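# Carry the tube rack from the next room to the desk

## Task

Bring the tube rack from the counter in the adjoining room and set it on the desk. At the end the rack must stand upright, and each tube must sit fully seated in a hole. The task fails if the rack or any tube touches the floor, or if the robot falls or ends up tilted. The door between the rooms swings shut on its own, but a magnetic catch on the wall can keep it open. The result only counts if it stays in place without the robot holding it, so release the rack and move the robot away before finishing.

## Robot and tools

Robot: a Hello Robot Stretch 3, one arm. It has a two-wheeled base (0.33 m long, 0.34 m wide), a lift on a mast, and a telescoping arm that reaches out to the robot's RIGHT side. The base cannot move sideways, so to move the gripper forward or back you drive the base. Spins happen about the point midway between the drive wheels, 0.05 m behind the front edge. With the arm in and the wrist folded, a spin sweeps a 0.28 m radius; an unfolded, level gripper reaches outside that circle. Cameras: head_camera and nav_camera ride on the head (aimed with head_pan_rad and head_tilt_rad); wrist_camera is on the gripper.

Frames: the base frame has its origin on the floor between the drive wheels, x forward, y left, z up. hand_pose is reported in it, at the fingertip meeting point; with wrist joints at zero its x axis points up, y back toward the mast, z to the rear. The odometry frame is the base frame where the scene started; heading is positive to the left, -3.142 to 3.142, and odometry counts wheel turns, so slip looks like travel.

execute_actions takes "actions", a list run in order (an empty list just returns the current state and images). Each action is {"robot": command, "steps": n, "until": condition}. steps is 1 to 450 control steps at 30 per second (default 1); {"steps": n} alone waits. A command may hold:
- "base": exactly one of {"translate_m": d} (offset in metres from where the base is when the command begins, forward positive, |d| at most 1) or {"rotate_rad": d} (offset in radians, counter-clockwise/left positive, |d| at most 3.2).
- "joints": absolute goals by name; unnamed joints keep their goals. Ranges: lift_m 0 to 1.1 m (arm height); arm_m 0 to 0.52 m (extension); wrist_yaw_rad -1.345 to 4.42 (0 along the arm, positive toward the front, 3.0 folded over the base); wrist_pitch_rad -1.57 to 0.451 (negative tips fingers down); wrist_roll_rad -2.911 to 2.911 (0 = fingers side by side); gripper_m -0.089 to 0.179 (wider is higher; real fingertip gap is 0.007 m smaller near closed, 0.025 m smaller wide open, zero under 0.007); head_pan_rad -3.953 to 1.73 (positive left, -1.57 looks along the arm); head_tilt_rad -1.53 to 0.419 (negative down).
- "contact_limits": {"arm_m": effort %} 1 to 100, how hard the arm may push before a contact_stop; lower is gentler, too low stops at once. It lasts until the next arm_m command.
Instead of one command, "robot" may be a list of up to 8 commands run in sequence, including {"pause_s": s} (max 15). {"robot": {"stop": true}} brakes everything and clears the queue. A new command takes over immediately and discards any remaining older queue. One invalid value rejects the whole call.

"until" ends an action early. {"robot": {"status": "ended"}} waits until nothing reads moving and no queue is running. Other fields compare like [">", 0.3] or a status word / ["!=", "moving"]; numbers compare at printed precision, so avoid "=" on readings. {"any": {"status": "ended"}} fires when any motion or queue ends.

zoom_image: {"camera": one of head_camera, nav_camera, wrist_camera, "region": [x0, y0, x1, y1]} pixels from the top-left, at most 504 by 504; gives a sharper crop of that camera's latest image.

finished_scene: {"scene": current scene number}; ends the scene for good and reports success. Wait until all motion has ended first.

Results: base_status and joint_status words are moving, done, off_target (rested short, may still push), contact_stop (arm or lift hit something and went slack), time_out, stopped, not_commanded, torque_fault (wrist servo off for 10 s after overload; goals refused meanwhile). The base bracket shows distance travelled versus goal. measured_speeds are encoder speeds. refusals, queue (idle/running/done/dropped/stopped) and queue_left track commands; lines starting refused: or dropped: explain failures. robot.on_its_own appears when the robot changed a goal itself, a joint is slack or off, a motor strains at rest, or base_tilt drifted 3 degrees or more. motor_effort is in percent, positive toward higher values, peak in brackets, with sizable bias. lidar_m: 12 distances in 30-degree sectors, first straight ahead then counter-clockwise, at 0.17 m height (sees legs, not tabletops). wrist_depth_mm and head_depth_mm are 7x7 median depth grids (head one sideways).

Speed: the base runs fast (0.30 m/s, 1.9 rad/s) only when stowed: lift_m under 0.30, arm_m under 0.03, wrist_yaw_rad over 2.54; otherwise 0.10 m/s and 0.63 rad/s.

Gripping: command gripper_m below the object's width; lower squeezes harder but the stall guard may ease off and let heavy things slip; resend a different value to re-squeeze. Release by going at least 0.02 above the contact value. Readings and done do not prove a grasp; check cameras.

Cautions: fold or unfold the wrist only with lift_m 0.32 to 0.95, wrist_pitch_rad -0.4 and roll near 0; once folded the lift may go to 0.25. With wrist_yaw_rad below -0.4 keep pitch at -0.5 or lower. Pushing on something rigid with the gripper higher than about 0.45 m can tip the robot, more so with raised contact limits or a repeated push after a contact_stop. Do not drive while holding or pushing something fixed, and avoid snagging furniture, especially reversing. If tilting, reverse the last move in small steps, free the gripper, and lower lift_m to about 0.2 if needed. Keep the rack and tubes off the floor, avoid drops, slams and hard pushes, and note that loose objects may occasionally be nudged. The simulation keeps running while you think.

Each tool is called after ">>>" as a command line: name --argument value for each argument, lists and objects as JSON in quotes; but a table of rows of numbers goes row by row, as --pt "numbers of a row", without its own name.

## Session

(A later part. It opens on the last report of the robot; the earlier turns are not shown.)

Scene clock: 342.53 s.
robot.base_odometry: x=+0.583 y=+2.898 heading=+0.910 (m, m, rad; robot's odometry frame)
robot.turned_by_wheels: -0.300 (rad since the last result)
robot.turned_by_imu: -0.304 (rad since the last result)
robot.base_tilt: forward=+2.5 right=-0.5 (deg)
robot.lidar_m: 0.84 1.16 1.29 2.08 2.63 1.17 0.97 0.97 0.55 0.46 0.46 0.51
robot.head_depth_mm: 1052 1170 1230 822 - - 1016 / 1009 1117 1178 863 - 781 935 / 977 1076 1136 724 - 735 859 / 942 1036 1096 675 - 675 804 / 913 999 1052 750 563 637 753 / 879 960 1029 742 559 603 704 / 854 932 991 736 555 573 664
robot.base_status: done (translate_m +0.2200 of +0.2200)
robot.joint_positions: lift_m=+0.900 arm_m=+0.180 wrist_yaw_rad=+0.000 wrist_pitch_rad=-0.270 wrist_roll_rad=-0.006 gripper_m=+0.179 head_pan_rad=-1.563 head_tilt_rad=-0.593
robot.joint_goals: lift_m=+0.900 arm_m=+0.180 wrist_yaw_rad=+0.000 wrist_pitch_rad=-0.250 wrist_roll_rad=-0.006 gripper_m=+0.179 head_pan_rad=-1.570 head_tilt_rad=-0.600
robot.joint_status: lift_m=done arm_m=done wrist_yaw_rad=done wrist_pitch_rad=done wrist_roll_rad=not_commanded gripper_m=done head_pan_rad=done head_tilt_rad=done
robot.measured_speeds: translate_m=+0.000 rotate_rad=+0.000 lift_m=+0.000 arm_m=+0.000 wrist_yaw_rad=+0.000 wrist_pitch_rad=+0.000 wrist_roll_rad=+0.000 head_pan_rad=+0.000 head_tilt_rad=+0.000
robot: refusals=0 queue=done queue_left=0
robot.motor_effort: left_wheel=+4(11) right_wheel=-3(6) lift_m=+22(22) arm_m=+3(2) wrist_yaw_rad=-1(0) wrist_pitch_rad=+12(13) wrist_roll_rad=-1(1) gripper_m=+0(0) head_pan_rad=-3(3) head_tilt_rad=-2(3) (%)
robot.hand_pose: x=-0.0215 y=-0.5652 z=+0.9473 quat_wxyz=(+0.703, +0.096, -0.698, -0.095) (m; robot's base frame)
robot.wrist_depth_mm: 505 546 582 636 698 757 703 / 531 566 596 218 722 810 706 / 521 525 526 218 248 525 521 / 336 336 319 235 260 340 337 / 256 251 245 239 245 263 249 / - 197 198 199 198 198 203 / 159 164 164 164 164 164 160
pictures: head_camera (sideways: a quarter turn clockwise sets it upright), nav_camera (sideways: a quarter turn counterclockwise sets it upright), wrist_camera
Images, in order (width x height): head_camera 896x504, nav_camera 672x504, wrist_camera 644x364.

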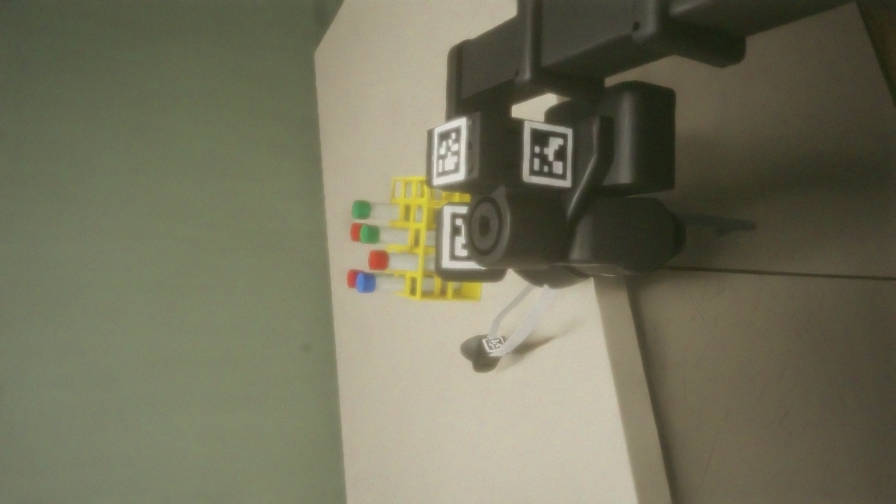

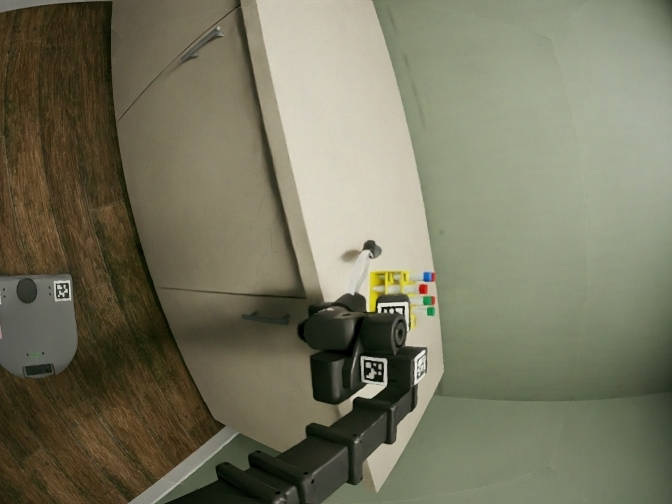

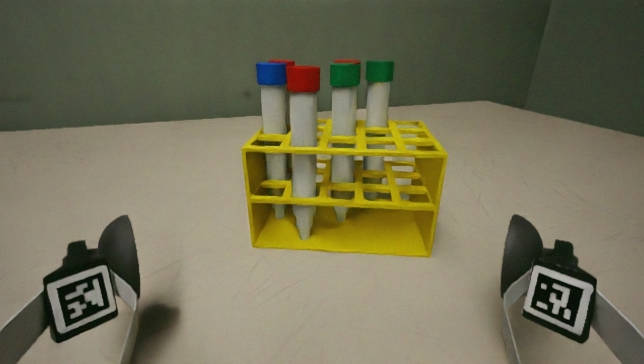

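>>> execute_actions --actions '[{"robot":[{"base":{"translate_m":-0.02}},{"joints":{"arm_m":0.32}}],"steps":450,"until":{"robot":{"status":"ended"}}}]'

Scene clock: 351.13 s.
robot.base_odometry: x=+0.571 y=+2.882 heading=+0.910 (m, m, rad; robot's odometry frame)
robot.turned_by_wheels: +0.000 (rad since the last result)
robot.turned_by_imu: -0.002 (rad since the last result)
robot.base_tilt: forward=+2.5 right=-0.7 (deg)
robot.lidar_m: 0.86 1.17 1.31 2.11 2.62 1.14 0.95 0.95 0.55 0.47 0.46 0.52
robot.head_depth_mm: 1065 1176 1259 827 - 846 1030 / 1020 1127 1190 - 647 776 948 / 981 1083 1162 - 617 726 876 / 946 1041 1115 - 588 678 813 / 917 1004 1063 713 582 646 762 / 888 967 1039 742 557 612 716 / 863 934 1000 735 556 581 676
robot.base_status: done (translate_m -0.0200 of -0.0200)
robot.joint_positions: lift_m=+0.900 arm_m=+0.320 wrist_yaw_rad=+0.000 wrist_pitch_rad=-0.270 wrist_roll_rad=-0.006 gripper_m=+0.179 head_pan_rad=-1.563 head_tilt_rad=-0.593
robot.joint_goals: lift_m=+0.900 arm_m=+0.320 wrist_yaw_rad=+0.000 wrist_pitch_rad=-0.250 wrist_roll_rad=-0.006 gripper_m=+0.179 head_pan_rad=-1.570 head_tilt_rad=-0.600
robot.joint_status: lift_m=done arm_m=done wrist_yaw_rad=done wrist_pitch_rad=done wrist_roll_rad=not_commanded gripper_m=done head_pan_rad=done head_tilt_rad=done
robot.measured_speeds: translate_m=+0.000 rotate_rad=+0.000 lift_m=+0.000 arm_m=+0.000 wrist_yaw_rad=+0.000 wrist_pitch_rad=+0.000 wrist_roll_rad=+0.000 head_pan_rad=+0.000 head_tilt_rad=+0.000
robot: refusals=0 queue=done queue_left=0
robot.motor_effort: left_wheel=+4(6) right_wheel=-2(5) lift_m=+22(22) arm_m=+3(2) wrist_yaw_rad=+0(1) wrist_pitch_rad=+13(12) wrist_roll_rad=-1(1) gripper_m=+0(0) head_pan_rad=-3(3) head_tilt_rad=-3(2) (%)
robot.hand_pose: x=-0.0215 y=-0.7052 z=+0.9473 quat_wxyz=(+0.703, +0.096, -0.698, -0.095) (m; robot's base frame)
robot.wrist_depth_mm: 414 440 471 511 562 616 646 / 432 465 481 529 582 665 653 / 452 473 90 109 429 518 596 / 336 336 99 135 147 335 339 / 254 125 105 121 124 144 249 / - 129 114 130 137 99 202 / 158 151 120 147 122 91 159
pictures: head_camera (sideways: a quarter turn clockwise sets it upright), nav_camera (sideways: a quarter turn counterclockwise sets it upright), wrist_camera
Images, in order (width x height): head_camera 896x504, nav_camera 672x504, wrist_camera 644x364.

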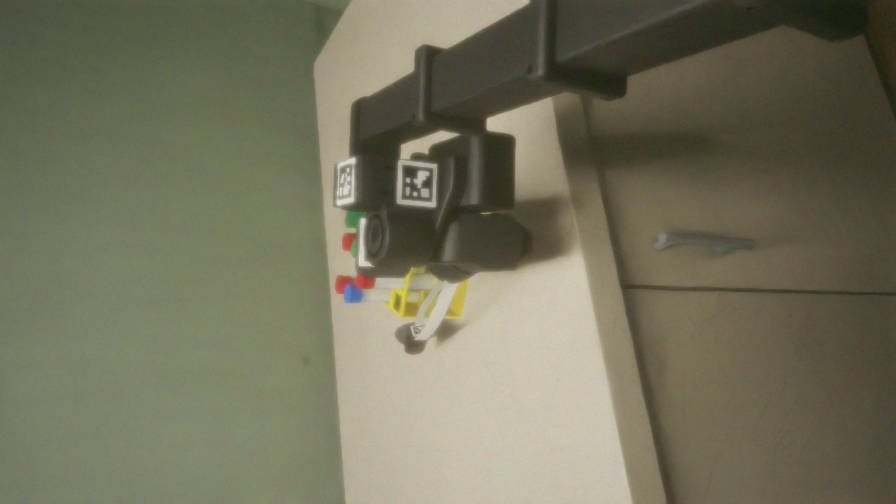

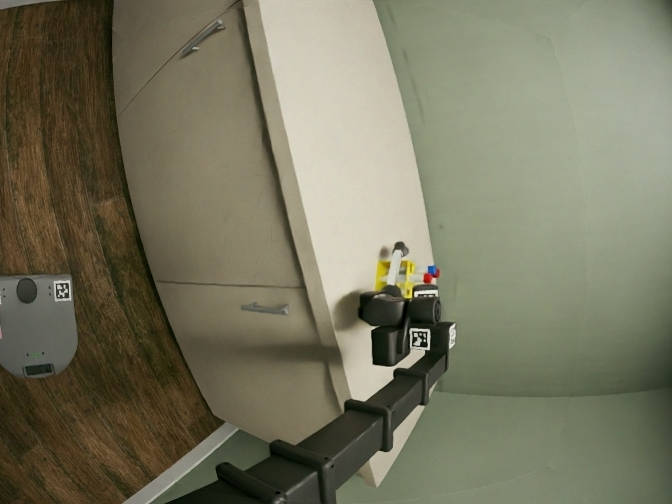

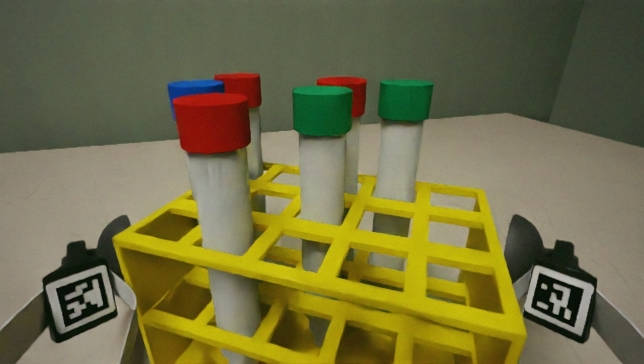

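>>> execute_actions --actions '[{"robot":[{"joints":{"gripper_m":0.13}},{"joints":{"gripper_m":0.095}},{"pause_s":0.5},{"joints":{"lift_m":0.94}}],"steps":450,"until":{"robot":{"status":"ended"}}}]'

Scene clock: 356.57 s.
robot.base_odometry: x=+0.571 y=+2.882 heading=+0.910 (m, m, rad; robot's odometry frame)
robot.turned_by_wheels: +0.000 (rad since the last result)
robot.turned_by_imu: -0.001 (rad since the last result)
robot.base_tilt: forward=+2.3 right=-0.5 (deg)
robot.lidar_m: 0.85 1.17 1.31 2.11 2.61 1.15 0.95 0.95 0.55 0.47 0.46 0.52
robot.head_depth_mm: 1058 1176 1277 - - 831 1028 / 1021 1127 1207 703 647 773 946 / 983 1082 1147 684 619 725 875 / 948 1042 1110 686 592 677 815 / 915 1003 1058 714 581 647 763 / 888 968 1034 743 559 613 716 / 857 936 997 734 555 583 675
robot.base_status: done (translate_m -0.0200 of -0.0200)
robot.joint_positions: lift_m=+0.940 arm_m=+0.320 wrist_yaw_rad=+0.000 wrist_pitch_rad=-0.278 wrist_roll_rad=-0.006 gripper_m=+0.102 head_pan_rad=-1.563 head_tilt_rad=-0.593
robot.joint_goals: lift_m=+0.940 arm_m=+0.320 wrist_yaw_rad=+0.000 wrist_pitch_rad=-0.250 wrist_roll_rad=-0.006 gripper_m=+0.101 head_pan_rad=-1.570 head_tilt_rad=-0.600
robot.joint_status: lift_m=done arm_m=done wrist_yaw_rad=done wrist_pitch_rad=done wrist_roll_rad=not_commanded gripper_m=done head_pan_rad=done head_tilt_rad=done
robot.measured_speeds: translate_m=+0.000 rotate_rad=+0.000 lift_m=+0.000 arm_m=+0.000 wrist_yaw_rad=+0.000 wrist_pitch_rad=+0.000 wrist_roll_rad=+0.000 head_pan_rad=+0.000 head_tilt_rad=+0.000
robot: refusals=0 queue=done queue_left=0
robot.on_its_own: gripper_m is held at +0.101, not at your +0.095, by its stall guard, which is still easing
robot.motor_effort: left_wheel=+4(4) right_wheel=-2(3) lift_m=+31(32) arm_m=+2(3) wrist_yaw_rad=-1(0) wrist_pitch_rad=+17(17) wrist_roll_rad=-1(1) gripper_m=-21(98) head_pan_rad=-3(3) head_tilt_rad=-3(2) (%)
robot.hand_pose: x=-0.0215 y=-0.7045 z=+0.9850 quat_wxyz=(+0.702, +0.098, -0.698, -0.098) (m; robot's base frame)
robot.wrist_depth_mm: 411 435 474 519 555 620 648 / 435 472 498 539 600 659 641 / 455 486 125 160 596 688 664 / 420 421 158 161 396 422 418 / 312 141 125 137 144 322 313 / 260 136 134 147 155 104 250 / 201 152 124 130 134 201 208
pictures: head_camera (sideways: a quarter turn clockwise sets it upright), nav_camera (sideways: a quarter turn counterclockwise sets it upright), wrist_camera
Images, in order (width x height): head_camera 896x504, nav_camera 672x504, wrist_camera 644x364.

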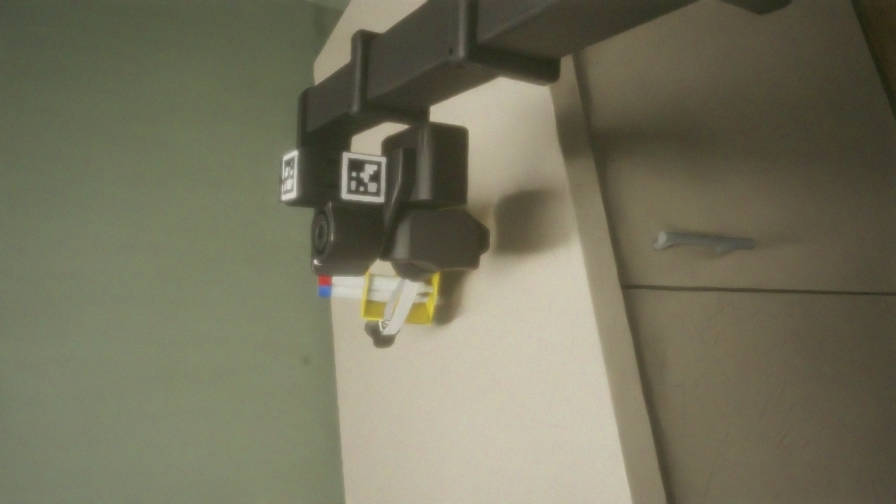

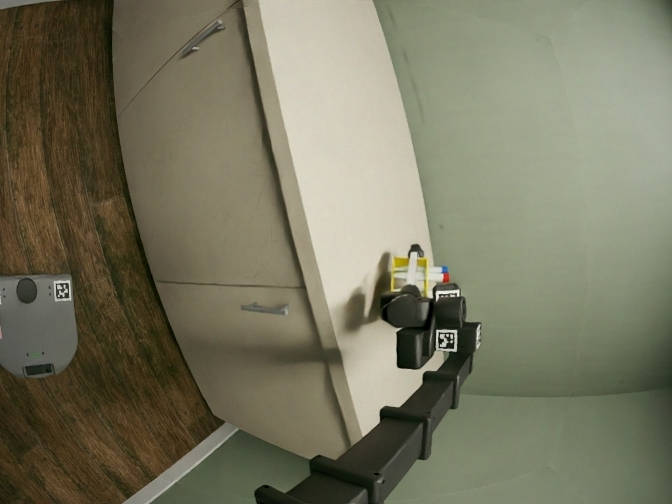

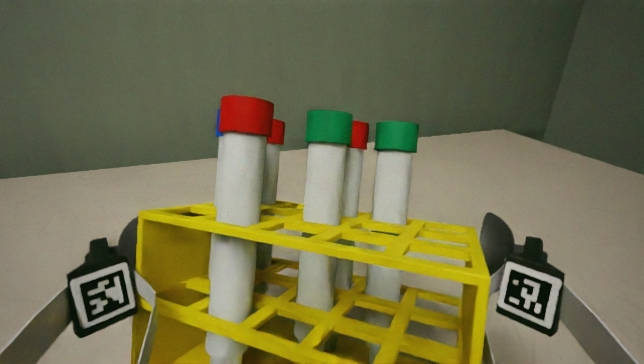

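>>> execute_actions --actions '[{"robot":[{"joints":{"lift_m":0.905}},{"joints":{"gripper_m":0.179}},{"joints":{"arm_m":0.2}}],"steps":450,"until":{"robot":{"status":"ended"}}}]'

Scene clock: 366.27 s.
robot.base_odometry: x=+0.571 y=+2.882 heading=+0.910 (m, m, rad; robot's odometry frame)
robot.turned_by_wheels: +0.000 (rad since the last result)
robot.turned_by_imu: -0.002 (rad since the last result)
robot.base_tilt: forward=+2.5 right=-0.4 (deg)
robot.lidar_m: 0.86 1.18 1.31 2.11 2.63 1.14 0.95 0.95 0.56 0.47 0.46 0.52
robot.head_depth_mm: 1059 1177 1250 824 - 855 1037 / 1014 1128 1175 862 - 779 947 / 982 1082 1152 - - 727 876 / 951 1044 1108 707 - 681 816 / 914 1000 1059 739 565 645 763 / 887 964 1036 742 558 612 713 / 860 937 999 736 555 581 674
robot.base_status: done (translate_m -0.0200 of -0.0200)
robot.joint_positions: lift_m=+0.905 arm_m=+0.200 wrist_yaw_rad=+0.000 wrist_pitch_rad=-0.271 wrist_roll_rad=-0.006 gripper_m=+0.179 head_pan_rad=-1.563 head_tilt_rad=-0.593
robot.joint_goals: lift_m=+0.905 arm_m=+0.200 wrist_yaw_rad=+0.000 wrist_pitch_rad=-0.250 wrist_roll_rad=-0.006 gripper_m=+0.179 head_pan_rad=-1.570 head_tilt_rad=-0.600
robot.joint_status: lift_m=done arm_m=done wrist_yaw_rad=done wrist_pitch_rad=done wrist_roll_rad=not_commanded gripper_m=done head_pan_rad=done head_tilt_rad=done
robot.measured_speeds: translate_m=+0.000 rotate_rad=+0.000 lift_m=+0.000 arm_m=+0.000 wrist_yaw_rad=+0.000 wrist_pitch_rad=+0.000 wrist_roll_rad=+0.000 head_pan_rad=+0.000 head_tilt_rad=+0.000
robot: refusals=0 queue=done queue_left=0
robot.motor_effort: left_wheel=+3(4) right_wheel=-2(2) lift_m=+22(31) arm_m=-2(2) wrist_yaw_rad=+0(0) wrist_pitch_rad=+13(18) wrist_roll_rad=-1(1) gripper_m=+0(83) head_pan_rad=-3(2) head_tilt_rad=-3(3) (%)
robot.hand_pose: x=-0.0215 y=-0.5857 z=+0.9522 quat_wxyz=(+0.703, +0.096, -0.698, -0.095) (m; robot's base frame)
robot.wrist_depth_mm: 502 531 568 611 664 735 665 / 520 554 585 614 725 774 682 / 529 542 490 250 484 532 631 / 345 350 274 242 326 351 350 / 272 257 257 252 246 274 258 / - 204 204 204 204 205 211 / 164 170 170 169 170 170 164
pictures: head_camera (sideways: a quarter turn clockwise sets it upright), nav_camera (sideways: a quarter turn counterclockwise sets it upright), wrist_camera
Images, in order (width x height): head_camera 896x504, nav_camera 672x504, wrist_camera 644x364.

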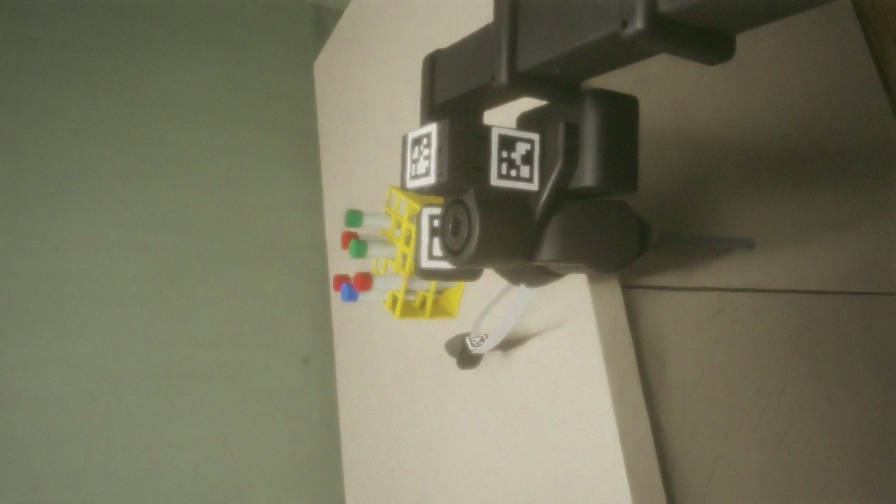

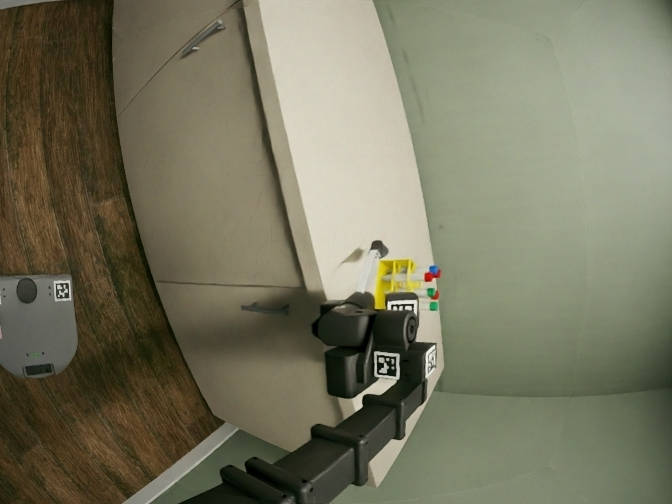

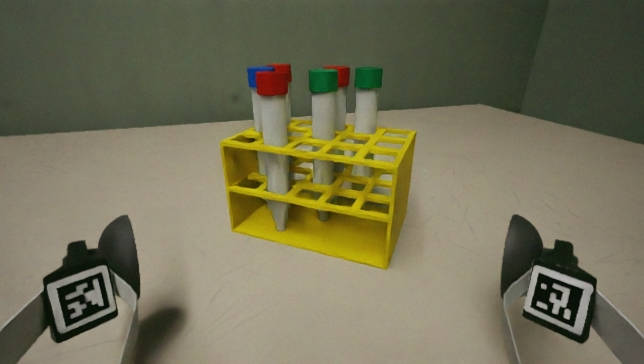

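>>> execute_actions --actions '[{"robot":[{"joints":{"arm_m":0.1}},{"joints":{"wrist_yaw_rad":-0.3}}],"steps":450,"until":{"robot":{"status":"ended"}}}]'

Scene clock: 377.60 s.
robot.base_odometry: x=+0.571 y=+2.882 heading=+0.910 (m, m, rad; robot's odometry frame)
robot.turned_by_wheels: +0.000 (rad since the last result)
robot.turned_by_imu: -0.002 (rad since the last result)
robot.base_tilt: forward=+2.4 right=-0.5 (deg)
robot.lidar_m: 0.85 1.17 1.31 2.11 2.62 1.15 0.95 0.95 0.56 0.47 0.46 0.52
robot.head_depth_mm: 1060 1169 1260 782 - 867 1069 / 1024 1129 1177 777 - - - / 983 1081 1148 732 - - 924 / 948 1041 1104 716 - - 838 / 918 1005 1062 718 574 647 763 / 892 972 1040 743 560 613 716 / 855 939 990 734 553 583 674
robot.base_status: done (translate_m -0.0200 of -0.0200)
robot.joint_positions: lift_m=+0.905 arm_m=+0.100 wrist_yaw_rad=-0.298 wrist_pitch_rad=-0.271 wrist_roll_rad=-0.006 gripper_m=+0.179 head_pan_rad=-1.563 head_tilt_rad=-0.593
robot.joint_goals: lift_m=+0.905 arm_m=+0.100 wrist_yaw_rad=-0.300 wrist_pitch_rad=-0.250 wrist_roll_rad=-0.006 gripper_m=+0.179 head_pan_rad=-1.570 head_tilt_rad=-0.600
robot.joint_status: lift_m=done arm_m=done wrist_yaw_rad=done wrist_pitch_rad=done wrist_roll_rad=not_commanded gripper_m=done head_pan_rad=done head_tilt_rad=done
robot.measured_speeds: translate_m=+0.000 rotate_rad=+0.000 lift_m=+0.000 arm_m=+0.000 wrist_yaw_rad=+0.000 wrist_pitch_rad=+0.000 wrist_roll_rad=+0.000 head_pan_rad=+0.000 head_tilt_rad=+0.000
robot: refusals=0 queue=done queue_left=0
robot.motor_effort: left_wheel=+4(4) right_wheel=-3(3) lift_m=+22(22) arm_m=-1(4) wrist_yaw_rad=-2(4) wrist_pitch_rad=+13(13) wrist_roll_rad=-1(1) gripper_m=+1(1) head_pan_rad=-3(3) head_tilt_rad=-2(2) (%)
robot.hand_pose: x=-0.0921 y=-0.4751 z=+0.9522 quat_wxyz=(+0.681, -0.009, -0.705, -0.199) (m; robot's base frame)
robot.wrist_depth_mm: 554 615 717 833 893 716 586 / 569 612 688 859 940 720 597 / 536 309 327 541 537 542 601 / 348 321 322 350 350 352 580 / 272 259 258 260 269 329 636 / - 205 205 215 295 403 643 / 165 170 176 243 345 532 725
pictures: head_camera (sideways: a quarter turn clockwise sets it upright), nav_camera (sideways: a quarter turn counterclockwise sets it upright), wrist_camera
Images, in order (width x height): head_camera 896x504, nav_camera 672x504, wrist_camera 644x364.

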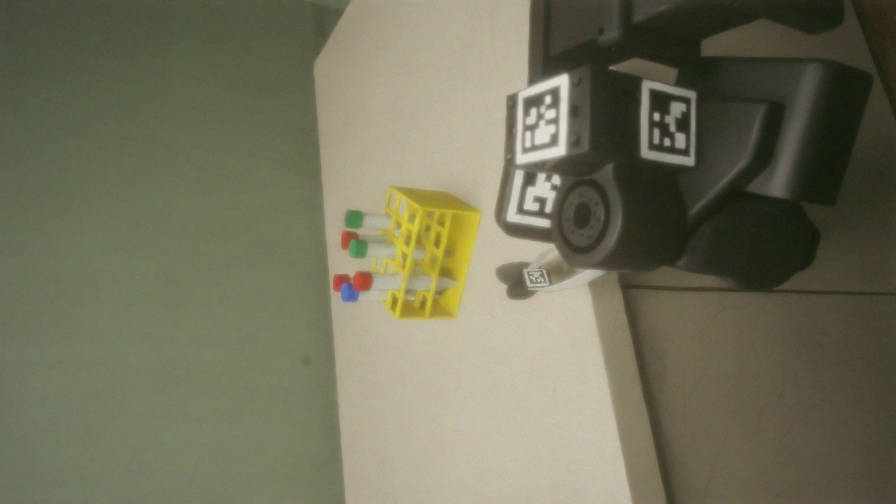

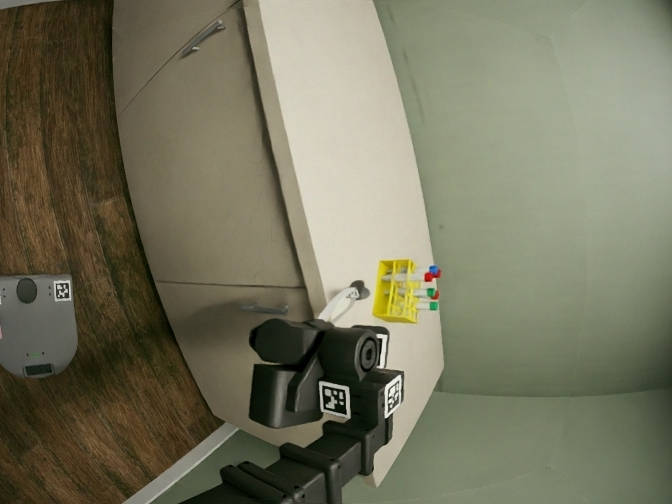

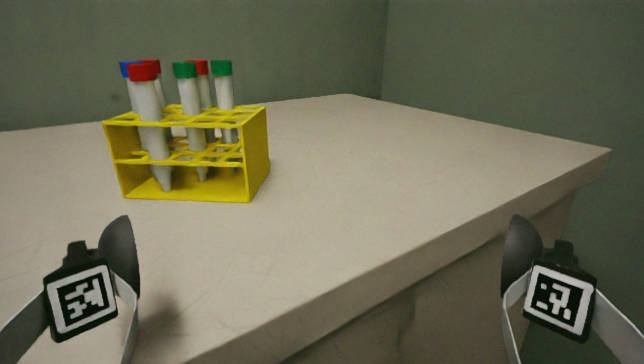

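>>> execute_actions --actions '[{"robot":[{"joints":{"lift_m":0.985},"base":{"translate_m":0.07}},{"joints":{"arm_m":0.30}}],"steps":450,"until":{"robot":{"status":"ended"}}}]'

Scene clock: 386.07 s.
robot.base_odometry: x=+0.614 y=+2.937 heading=+0.910 (m, m, rad; robot's odometry frame)
robot.turned_by_wheels: +0.000 (rad since the last result)
robot.turned_by_imu: -0.002 (rad since the last result)
robot.base_tilt: forward=+2.5 right=-0.5 (deg)
robot.lidar_m: 0.81 1.11 1.24 2.00 2.65 1.23 1.02 1.01 0.53 0.44 0.44 0.50
robot.head_depth_mm: 1036 1140 - 725 653 789 973 / 997 1092 - 758 622 734 900 / 961 1045 - 698 595 681 833 / 931 1019 1085 721 569 650 774 / 894 982 1053 751 563 611 723 / 866 948 1013 744 559 582 680 / 837 914 977 737 555 552 640
robot.base_status: done (translate_m +0.0700 of +0.0700)
robot.joint_positions: lift_m=+0.985 arm_m=+0.300 wrist_yaw_rad=-0.299 wrist_pitch_rad=-0.271 wrist_roll_rad=-0.006 gripper_m=+0.179 head_pan_rad=-1.563 head_tilt_rad=-0.593
robot.joint_goals: lift_m=+0.985 arm_m=+0.300 wrist_yaw_rad=-0.300 wrist_pitch_rad=-0.250 wrist_roll_rad=-0.006 gripper_m=+0.179 head_pan_rad=-1.570 head_tilt_rad=-0.600
robot.joint_status: lift_m=done arm_m=done wrist_yaw_rad=done wrist_pitch_rad=done wrist_roll_rad=not_commanded gripper_m=done head_pan_rad=done head_tilt_rad=done
robot.measured_speeds: translate_m=+0.000 rotate_rad=+0.000 lift_m=+0.000 arm_m=+0.000 wrist_yaw_rad=+0.000 wrist_pitch_rad=+0.000 wrist_roll_rad=+0.000 head_pan_rad=+0.000 head_tilt_rad=+0.000
robot: refusals=0 queue=done queue_left=0
robot.motor_effort: left_wheel=+4(10) right_wheel=-2(3) lift_m=+31(32) arm_m=+3(3) wrist_yaw_rad=-1(2) wrist_pitch_rad=+13(13) wrist_roll_rad=-1(1) gripper_m=+0(0) head_pan_rad=-3(3) head_tilt_rad=-3(2) (%)
robot.hand_pose: x=-0.0924 y=-0.6744 z=+1.0318 quat_wxyz=(+0.681, -0.009, -0.705, -0.199) (m; robot's base frame)
robot.wrist_depth_mm: 403 451 511 609 748 710 580 / 415 467 541 646 803 724 599 / 430 488 572 682 842 752 611 / 450 496 540 541 532 543 613 / 395 394 379 201 401 420 399 / 331 315 181 205 315 319 322 / 254 264 168 188 233 263 255
pictures: head_camera (sideways: a quarter turn clockwise sets it upright), nav_camera (sideways: a quarter turn counterclockwise sets it upright), wrist_camera
Images, in order (width x height): head_camera 896x504, nav_camera 672x504, wrist_camera 644x364.

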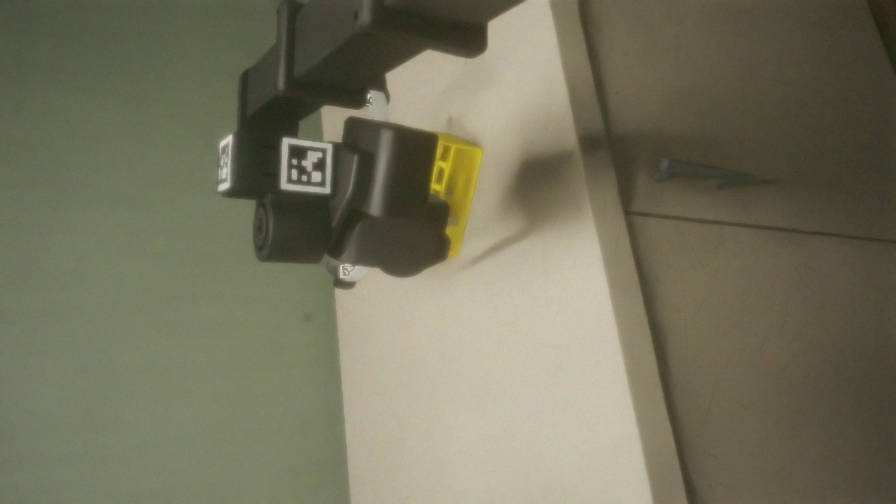

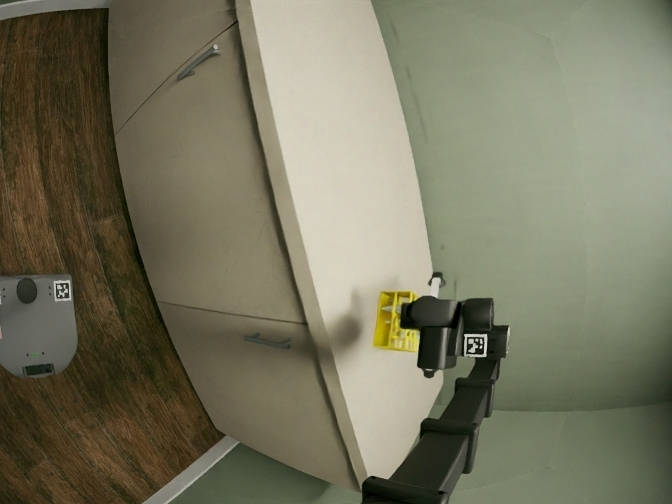

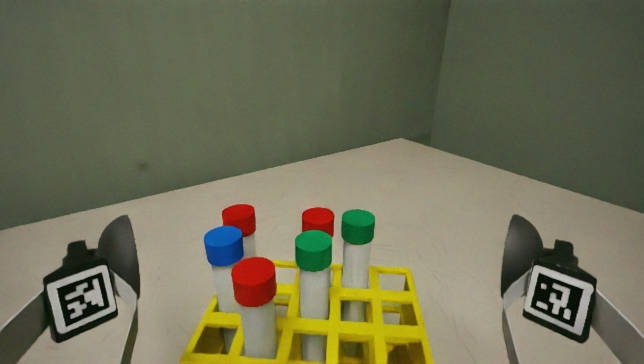

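>>> execute_actions --actions '[{"robot":[{"base":{"translate_m":0.018}},{"joints":{"arm_m":0.335}},{"joints":{"lift_m":0.94}}],"steps":450,"until":{"robot":{"status":"ended"}}}]'

Scene clock: 391.43 s.
robot.base_odometry: x=+0.625 y=+2.952 heading=+0.910 (m, m, rad; robot's odometry frame)
robot.turned_by_wheels: +0.000 (rad since the last result)
robot.turned_by_imu: -0.001 (rad since the last result)
robot.base_tilt: forward=+2.5 right=-0.5 (deg)
robot.lidar_m: 0.81 1.09 1.22 1.96 2.66 1.25 1.03 1.03 0.52 0.44 0.44 0.49
robot.head_depth_mm: 1028 1140 1207 - 665 778 964 / 989 1092 1176 723 621 726 884 / 958 1054 1113 699 592 672 818 / 922 1012 1091 692 568 640 763 / 889 973 1046 747 564 604 714 / 862 944 1008 741 559 574 667 / 834 910 969 737 555 544 631
robot.base_status: done (translate_m +0.0180 of +0.0180)
robot.joint_positions: lift_m=+0.940 arm_m=+0.335 wrist_yaw_rad=-0.302 wrist_pitch_rad=-0.266 wrist_roll_rad=-0.008 gripper_m=+0.179 head_pan_rad=-1.563 head_tilt_rad=-0.593
robot.joint_goals: lift_m=+0.940 arm_m=+0.335 wrist_yaw_rad=-0.300 wrist_pitch_rad=-0.250 wrist_roll_rad=-0.008 gripper_m=+0.179 head_pan_rad=-1.570 head_tilt_rad=-0.600
robot.joint_status: lift_m=done arm_m=done wrist_yaw_rad=done wrist_pitch_rad=done wrist_roll_rad=not_commanded gripper_m=done head_pan_rad=done head_tilt_rad=done
robot.measured_speeds: translate_m=+0.000 rotate_rad=+0.000 lift_m=+0.000 arm_m=+0.000 wrist_yaw_rad=+0.000 wrist_pitch_rad=+0.000 wrist_roll_rad=+0.000 head_pan_rad=+0.000 head_tilt_rad=+0.000
robot: refusals=0 queue=done queue_left=0
robot.motor_effort: left_wheel=+3(9) right_wheel=-1(3) lift_m=+21(31) arm_m=+3(4) wrist_yaw_rad=+1(2) wrist_pitch_rad=+10(13) wrist_roll_rad=+0(1) gripper_m=+1(1) head_pan_rad=-3(3) head_tilt_rad=-2(3) (%)
robot.hand_pose: x=-0.0931 y=-0.7097 z=+0.9883 quat_wxyz=(+0.682, -0.012, -0.704, -0.198) (m; robot's base frame)
robot.wrist_depth_mm: 370 419 491 570 693 698 583 / 385 436 498 603 751 727 612 / 400 458 534 610 705 725 626 / 413 434 163 411 155 434 446 / 321 320 142 127 178 335 326 / 266 255 147 137 156 161 262 / 206 210 127 121 133 145 205
pictures: head_camera (sideways: a quarter turn clockwise sets it upright), nav_camera (sideways: a quarter turn counterclockwise sets it upright), wrist_camera
Images, in order (width x height): head_camera 896x504, nav_camera 672x504, wrist_camera 644x364.

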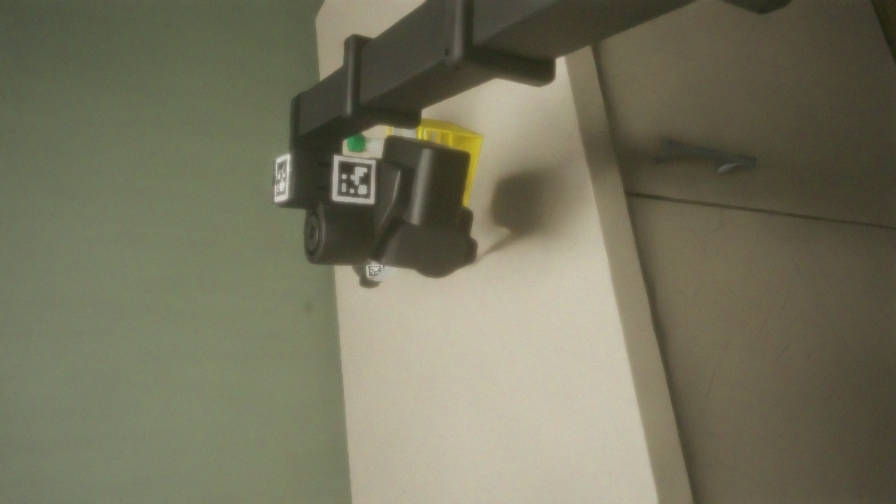

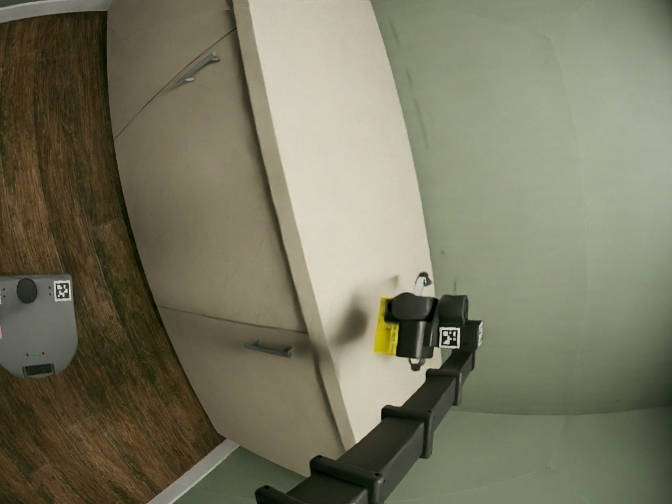

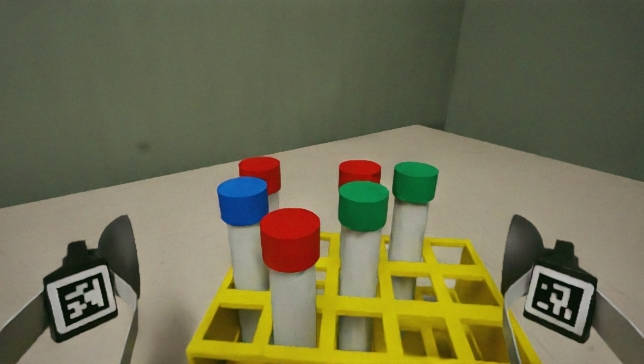

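>>> execute_actions --actions '[{"robot":[{"joints":{"lift_m":0.96}},{"base":{"translate_m":-0.022}},{"joints":{"lift_m":0.92}}],"steps":450,"until":{"robot":{"status":"ended"}}}]'

Scene clock: 397.77 s.
robot.base_odometry: x=+0.612 y=+2.934 heading=+0.910 (m, m, rad; robot's odometry frame)
robot.turned_by_wheels: +0.000 (rad since the last result)
robot.turned_by_imu: -0.002 (rad since the last result)
robot.base_tilt: forward=+2.4 right=-0.4 (deg)
robot.lidar_m: 0.82 1.11 1.24 2.00 2.65 1.22 1.01 1.01 0.53 0.44 0.44 0.50
robot.head_depth_mm: 1033 1149 1199 868 - 796 995 / 998 1106 1190 703 631 737 904 / 960 1061 1137 - 595 685 833 / 933 1018 1095 678 570 650 778 / 894 985 1054 749 564 614 726 / 870 950 1016 742 558 584 679 / 845 917 979 734 555 555 642
robot.base_status: done (translate_m -0.0220 of -0.0220)
robot.joint_positions: lift_m=+0.920 arm_m=+0.335 wrist_yaw_rad=-0.300 wrist_pitch_rad=-0.248 wrist_roll_rad=+0.000 gripper_m=+0.179 head_pan_rad=-1.563 head_tilt_rad=-0.593
robot.joint_goals: lift_m=+0.920 arm_m=+0.335 wrist_yaw_rad=-0.300 wrist_pitch_rad=-0.250 wrist_roll_rad=+0.000 gripper_m=+0.179 head_pan_rad=-1.570 head_tilt_rad=-0.600
robot.joint_status: lift_m=done arm_m=done wrist_yaw_rad=done wrist_pitch_rad=done wrist_roll_rad=not_commanded gripper_m=done head_pan_rad=done head_tilt_rad=done
robot.measured_speeds: translate_m=+0.000 rotate_rad=+0.000 lift_m=+0.000 arm_m=+0.000 wrist_yaw_rad=+0.000 wrist_pitch_rad=+0.000 wrist_roll_rad=+0.000 head_pan_rad=+0.000 head_tilt_rad=+0.000
robot: refusals=0 queue=done queue_left=0
robot.motor_effort: left_wheel=+4(5) right_wheel=-3(6) lift_m=+20(33) arm_m=+3(3) wrist_yaw_rad=+0(2) wrist_pitch_rad=-1(11) wrist_roll_rad=-4(4) gripper_m=+1(1) head_pan_rad=-3(3) head_tilt_rad=-2(3) (%)
robot.hand_pose: x=-0.0933 y=-0.7113 z=+0.9729 quat_wxyz=(+0.681, -0.018, -0.707, -0.192) (m; robot's base frame)
robot.wrist_depth_mm: 377 425 489 563 708 690 572 / 390 440 515 604 757 714 589 / 407 461 526 604 666 692 600 / 406 387 121 120 387 411 410 / 306 302 96 144 169 316 298 / - 133 111 128 138 225 239 / 189 124 107 111 111 125 187
pictures: head_camera (sideways: a quarter turn clockwise sets it upright), nav_camera (sideways: a quarter turn counterclockwise sets it upright), wrist_camera
Images, in order (width x height): head_camera 896x504, nav_camera 672x504, wrist_camera 644x364.

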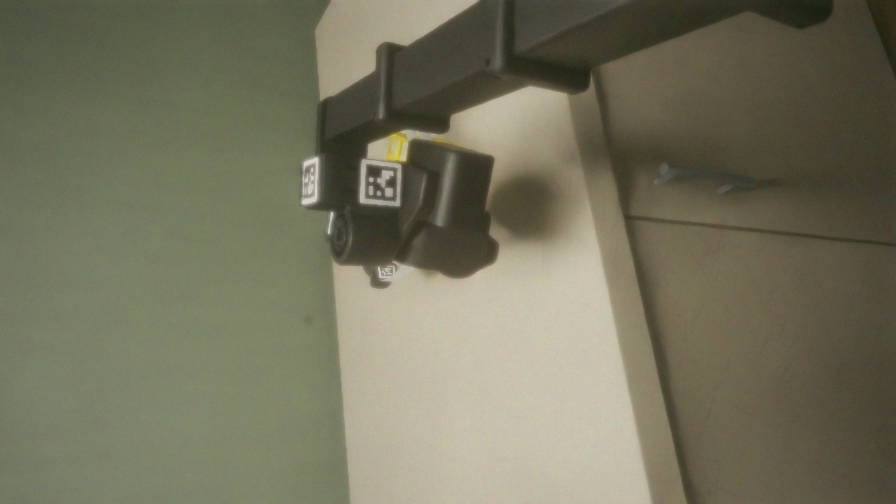

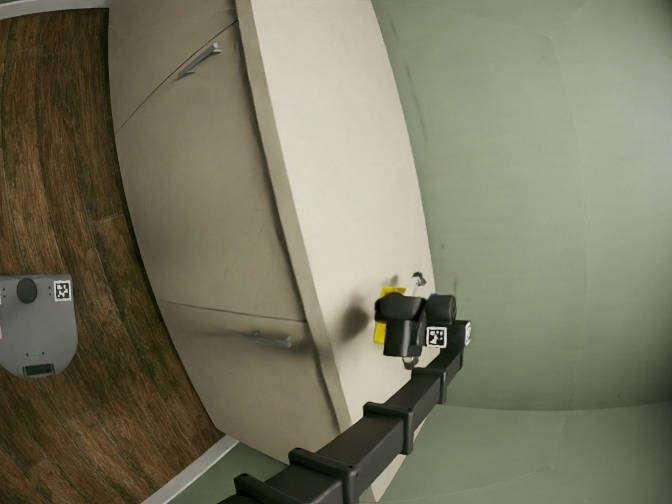

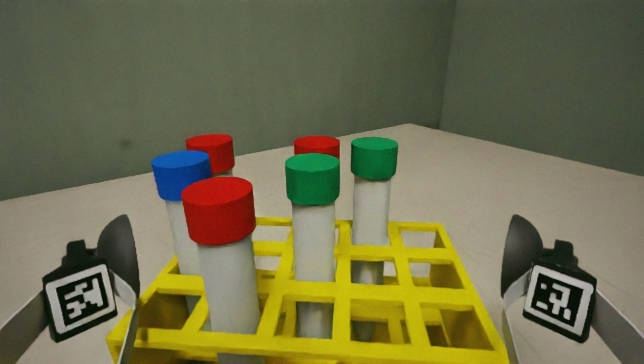

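>>> execute_actions --actions '[{"robot":[{"joints":{"lift_m":1.04}},{"joints":{"wrist_pitch_rad":-0.55,"arm_m":0.36}},{"joints":{"lift_m":1.0}}],"steps":450,"until":{"robot":{"status":"ended"}}}]'

Scene clock: 410.93 s.
robot.base_odometry: x=+0.612 y=+2.934 heading=+0.910 (m, m, rad; robot's odometry frame)
robot.turned_by_wheels: +0.000 (rad since the last result)
robot.turned_by_imu: -0.002 (rad since the last result)
robot.base_tilt: forward=+2.5 right=-0.5 (deg)
robot.lidar_m: 0.82 1.11 1.24 2.00 2.65 1.22 1.01 1.01 0.53 0.45 0.44 0.50
robot.head_depth_mm: 1034 1142 - 744 653 788 981 / 998 1081 1067 741 622 735 902 / 963 1035 - 703 594 685 836 / 927 1009 - 722 570 652 777 / 898 977 1049 748 563 614 725 / 869 951 1015 744 559 583 681 / 844 913 976 737 554 553 642
robot.base_status: done (translate_m -0.0220 of -0.0220)
robot.joint_positions: lift_m=+1.000 arm_m=+0.360 wrist_yaw_rad=-0.300 wrist_pitch_rad=-0.564 wrist_roll_rad=-0.003 gripper_m=+0.179 head_pan_rad=-1.563 head_tilt_rad=-0.593
robot.joint_goals: lift_m=+1.000 arm_m=+0.360 wrist_yaw_rad=-0.300 wrist_pitch_rad=-0.550 wrist_roll_rad=-0.003 gripper_m=+0.179 head_pan_rad=-1.570 head_tilt_rad=-0.600
robot.joint_status: lift_m=done arm_m=done wrist_yaw_rad=done wrist_pitch_rad=done wrist_roll_rad=not_commanded gripper_m=done head_pan_rad=done head_tilt_rad=done
robot.measured_speeds: translate_m=+0.000 rotate_rad=+0.000 lift_m=+0.000 arm_m=+0.000 wrist_yaw_rad=+0.000 wrist_pitch_rad=+0.000 wrist_roll_rad=+0.000 head_pan_rad=+0.000 head_tilt_rad=+0.000
robot: refusals=0 queue=done queue_left=0
robot.motor_effort: left_wheel=+4(4) right_wheel=-2(2) lift_m=+22(31) arm_m=+3(0) wrist_yaw_rad=+0(0) wrist_pitch_rad=+8(12) wrist_roll_rad=-3(4) gripper_m=+0(0) head_pan_rad=-3(2) head_tilt_rad=-3(2) (%)
robot.hand_pose: x=-0.0818 y=-0.6992 z=+0.9816 quat_wxyz=(+0.643, +0.094, -0.700, -0.296) (m; robot's base frame)
robot.wrist_depth_mm: 368 420 481 573 677 703 572 / 393 444 491 497 496 499 581 / 389 384 382 386 381 385 385 / 313 318 148 294 291 315 316 / 271 268 128 160 165 275 266 / - 232 118 147 156 227 233 / 199 199 131 132 164 199 199
pictures: head_camera (sideways: a quarter turn clockwise sets it upright), nav_camera (sideways: a quarter turn counterclockwise sets it upright), wrist_camera
Images, in order (width x height): head_camera 896x504, nav_camera 672x504, wrist_camera 644x364.

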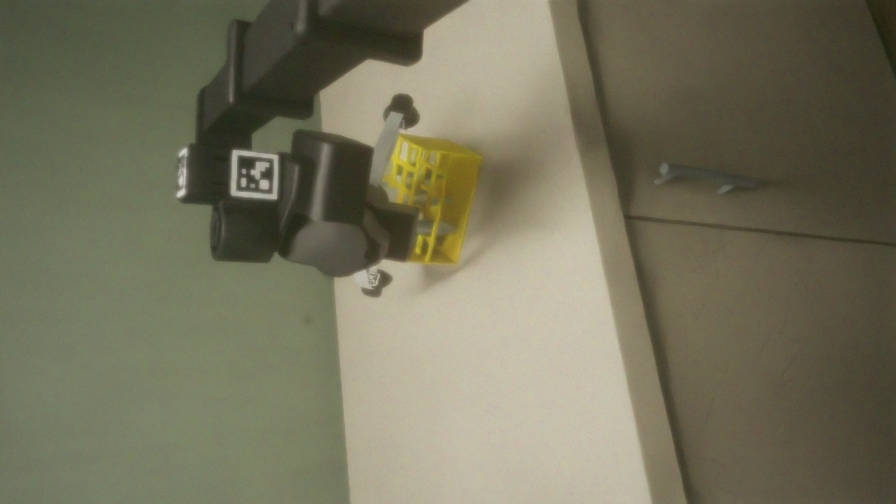

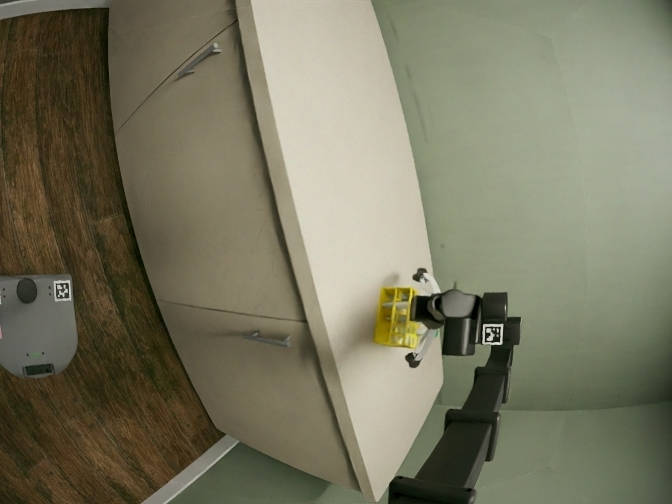

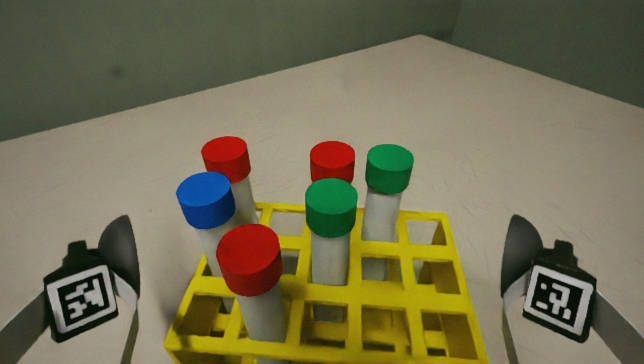

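>>> execute_actions --actions '[{"robot":{"joints":{"lift_m":0.968}},"steps":200,"until":{"robot":{"status":"ended"}}}]'

Scene clock: 414.17 s.
robot.base_odometry: x=+0.612 y=+2.934 heading=+0.910 (m, m, rad; robot's odometry frame)
robot.turned_by_wheels: +0.000 (rad since the last result)
robot.turned_by_imu: -0.001 (rad since the last result)
robot.base_tilt: forward=+2.4 right=-0.5 (deg)
robot.lidar_m: 0.82 1.11 1.24 2.00 2.65 1.22 1.01 1.01 0.53 0.45 0.44 0.50
robot.head_depth_mm: 1036 1159 1247 - 658 792 982 / 1000 1098 - 737 625 738 902 / 961 1051 - 700 594 681 834 / 930 1026 1076 722 571 650 776 / 896 985 1054 751 564 616 725 / 866 952 1011 748 560 584 680 / 843 916 980 735 555 555 641
robot.base_status: done (translate_m -0.0220 of -0.0220)
robot.joint_positions: lift_m=+0.968 arm_m=+0.360 wrist_yaw_rad=-0.305 wrist_pitch_rad=-0.527 wrist_roll_rad=-0.008 gripper_m=+0.179 head_pan_rad=-1.563 head_tilt_rad=-0.593
robot.joint_goals: lift_m=+0.968 arm_m=+0.360 wrist_yaw_rad=-0.300 wrist_pitch_rad=-0.550 wrist_roll_rad=-0.008 gripper_m=+0.179 head_pan_rad=-1.570 head_tilt_rad=-0.600
robot.joint_status: lift_m=done arm_m=done wrist_yaw_rad=done wrist_pitch_rad=done wrist_roll_rad=not_commanded gripper_m=done head_pan_rad=done head_tilt_rad=done
robot.measured_speeds: translate_m=+0.000 rotate_rad=+0.000 lift_m=+0.000 arm_m=+0.000 wrist_yaw_rad=+0.000 wrist_pitch_rad=+0.000 wrist_roll_rad=+0.000 head_pan_rad=+0.000 head_tilt_rad=+0.000
robot: refusals=0 queue=done queue_left=0
robot.motor_effort: left_wheel=+1(4) right_wheel=+0(2) lift_m=+17(22) arm_m=+3(3) wrist_yaw_rad=+4(4) wrist_pitch_rad=-13(14) wrist_roll_rad=+0(2) gripper_m=+1(0) head_pan_rad=-3(2) head_tilt_rad=-3(2) (%)
robot.hand_pose: x=-0.0844 y=-0.7043 z=+0.9573 quat_wxyz=(+0.650, +0.080, -0.700, -0.286) (m; robot's base frame)
robot.wrist_depth_mm: 368 409 473 566 671 688 577 / 392 437 479 476 483 476 573 / 355 357 133 130 130 359 359 / 286 278 108 111 162 289 287 / 239 239 85 131 150 241 242 / - 133 107 127 128 127 209 / 177 134 110 134 135 136 177
pictures: head_camera (sideways: a quarter turn clockwise sets it upright), nav_camera (sideways: a quarter turn counterclockwise sets it upright), wrist_camera
Images, in order (width x height): head_camera 896x504, nav_camera 672x504, wrist_camera 644x364.

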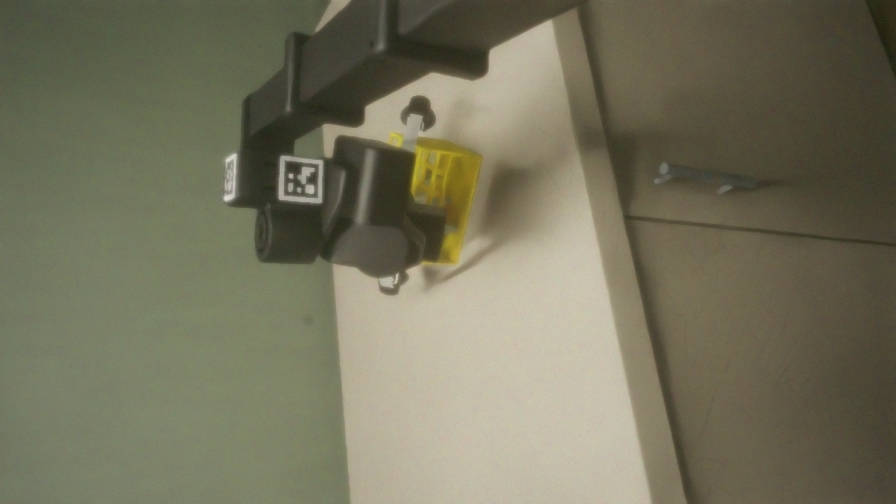

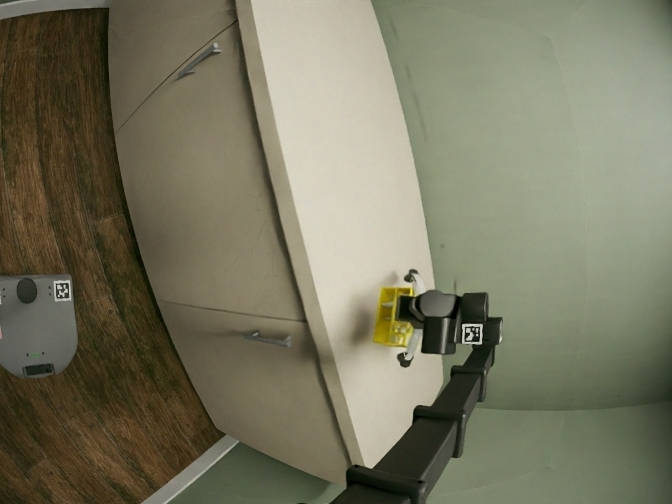

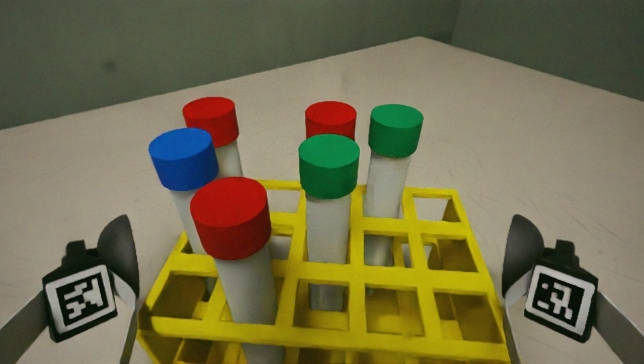

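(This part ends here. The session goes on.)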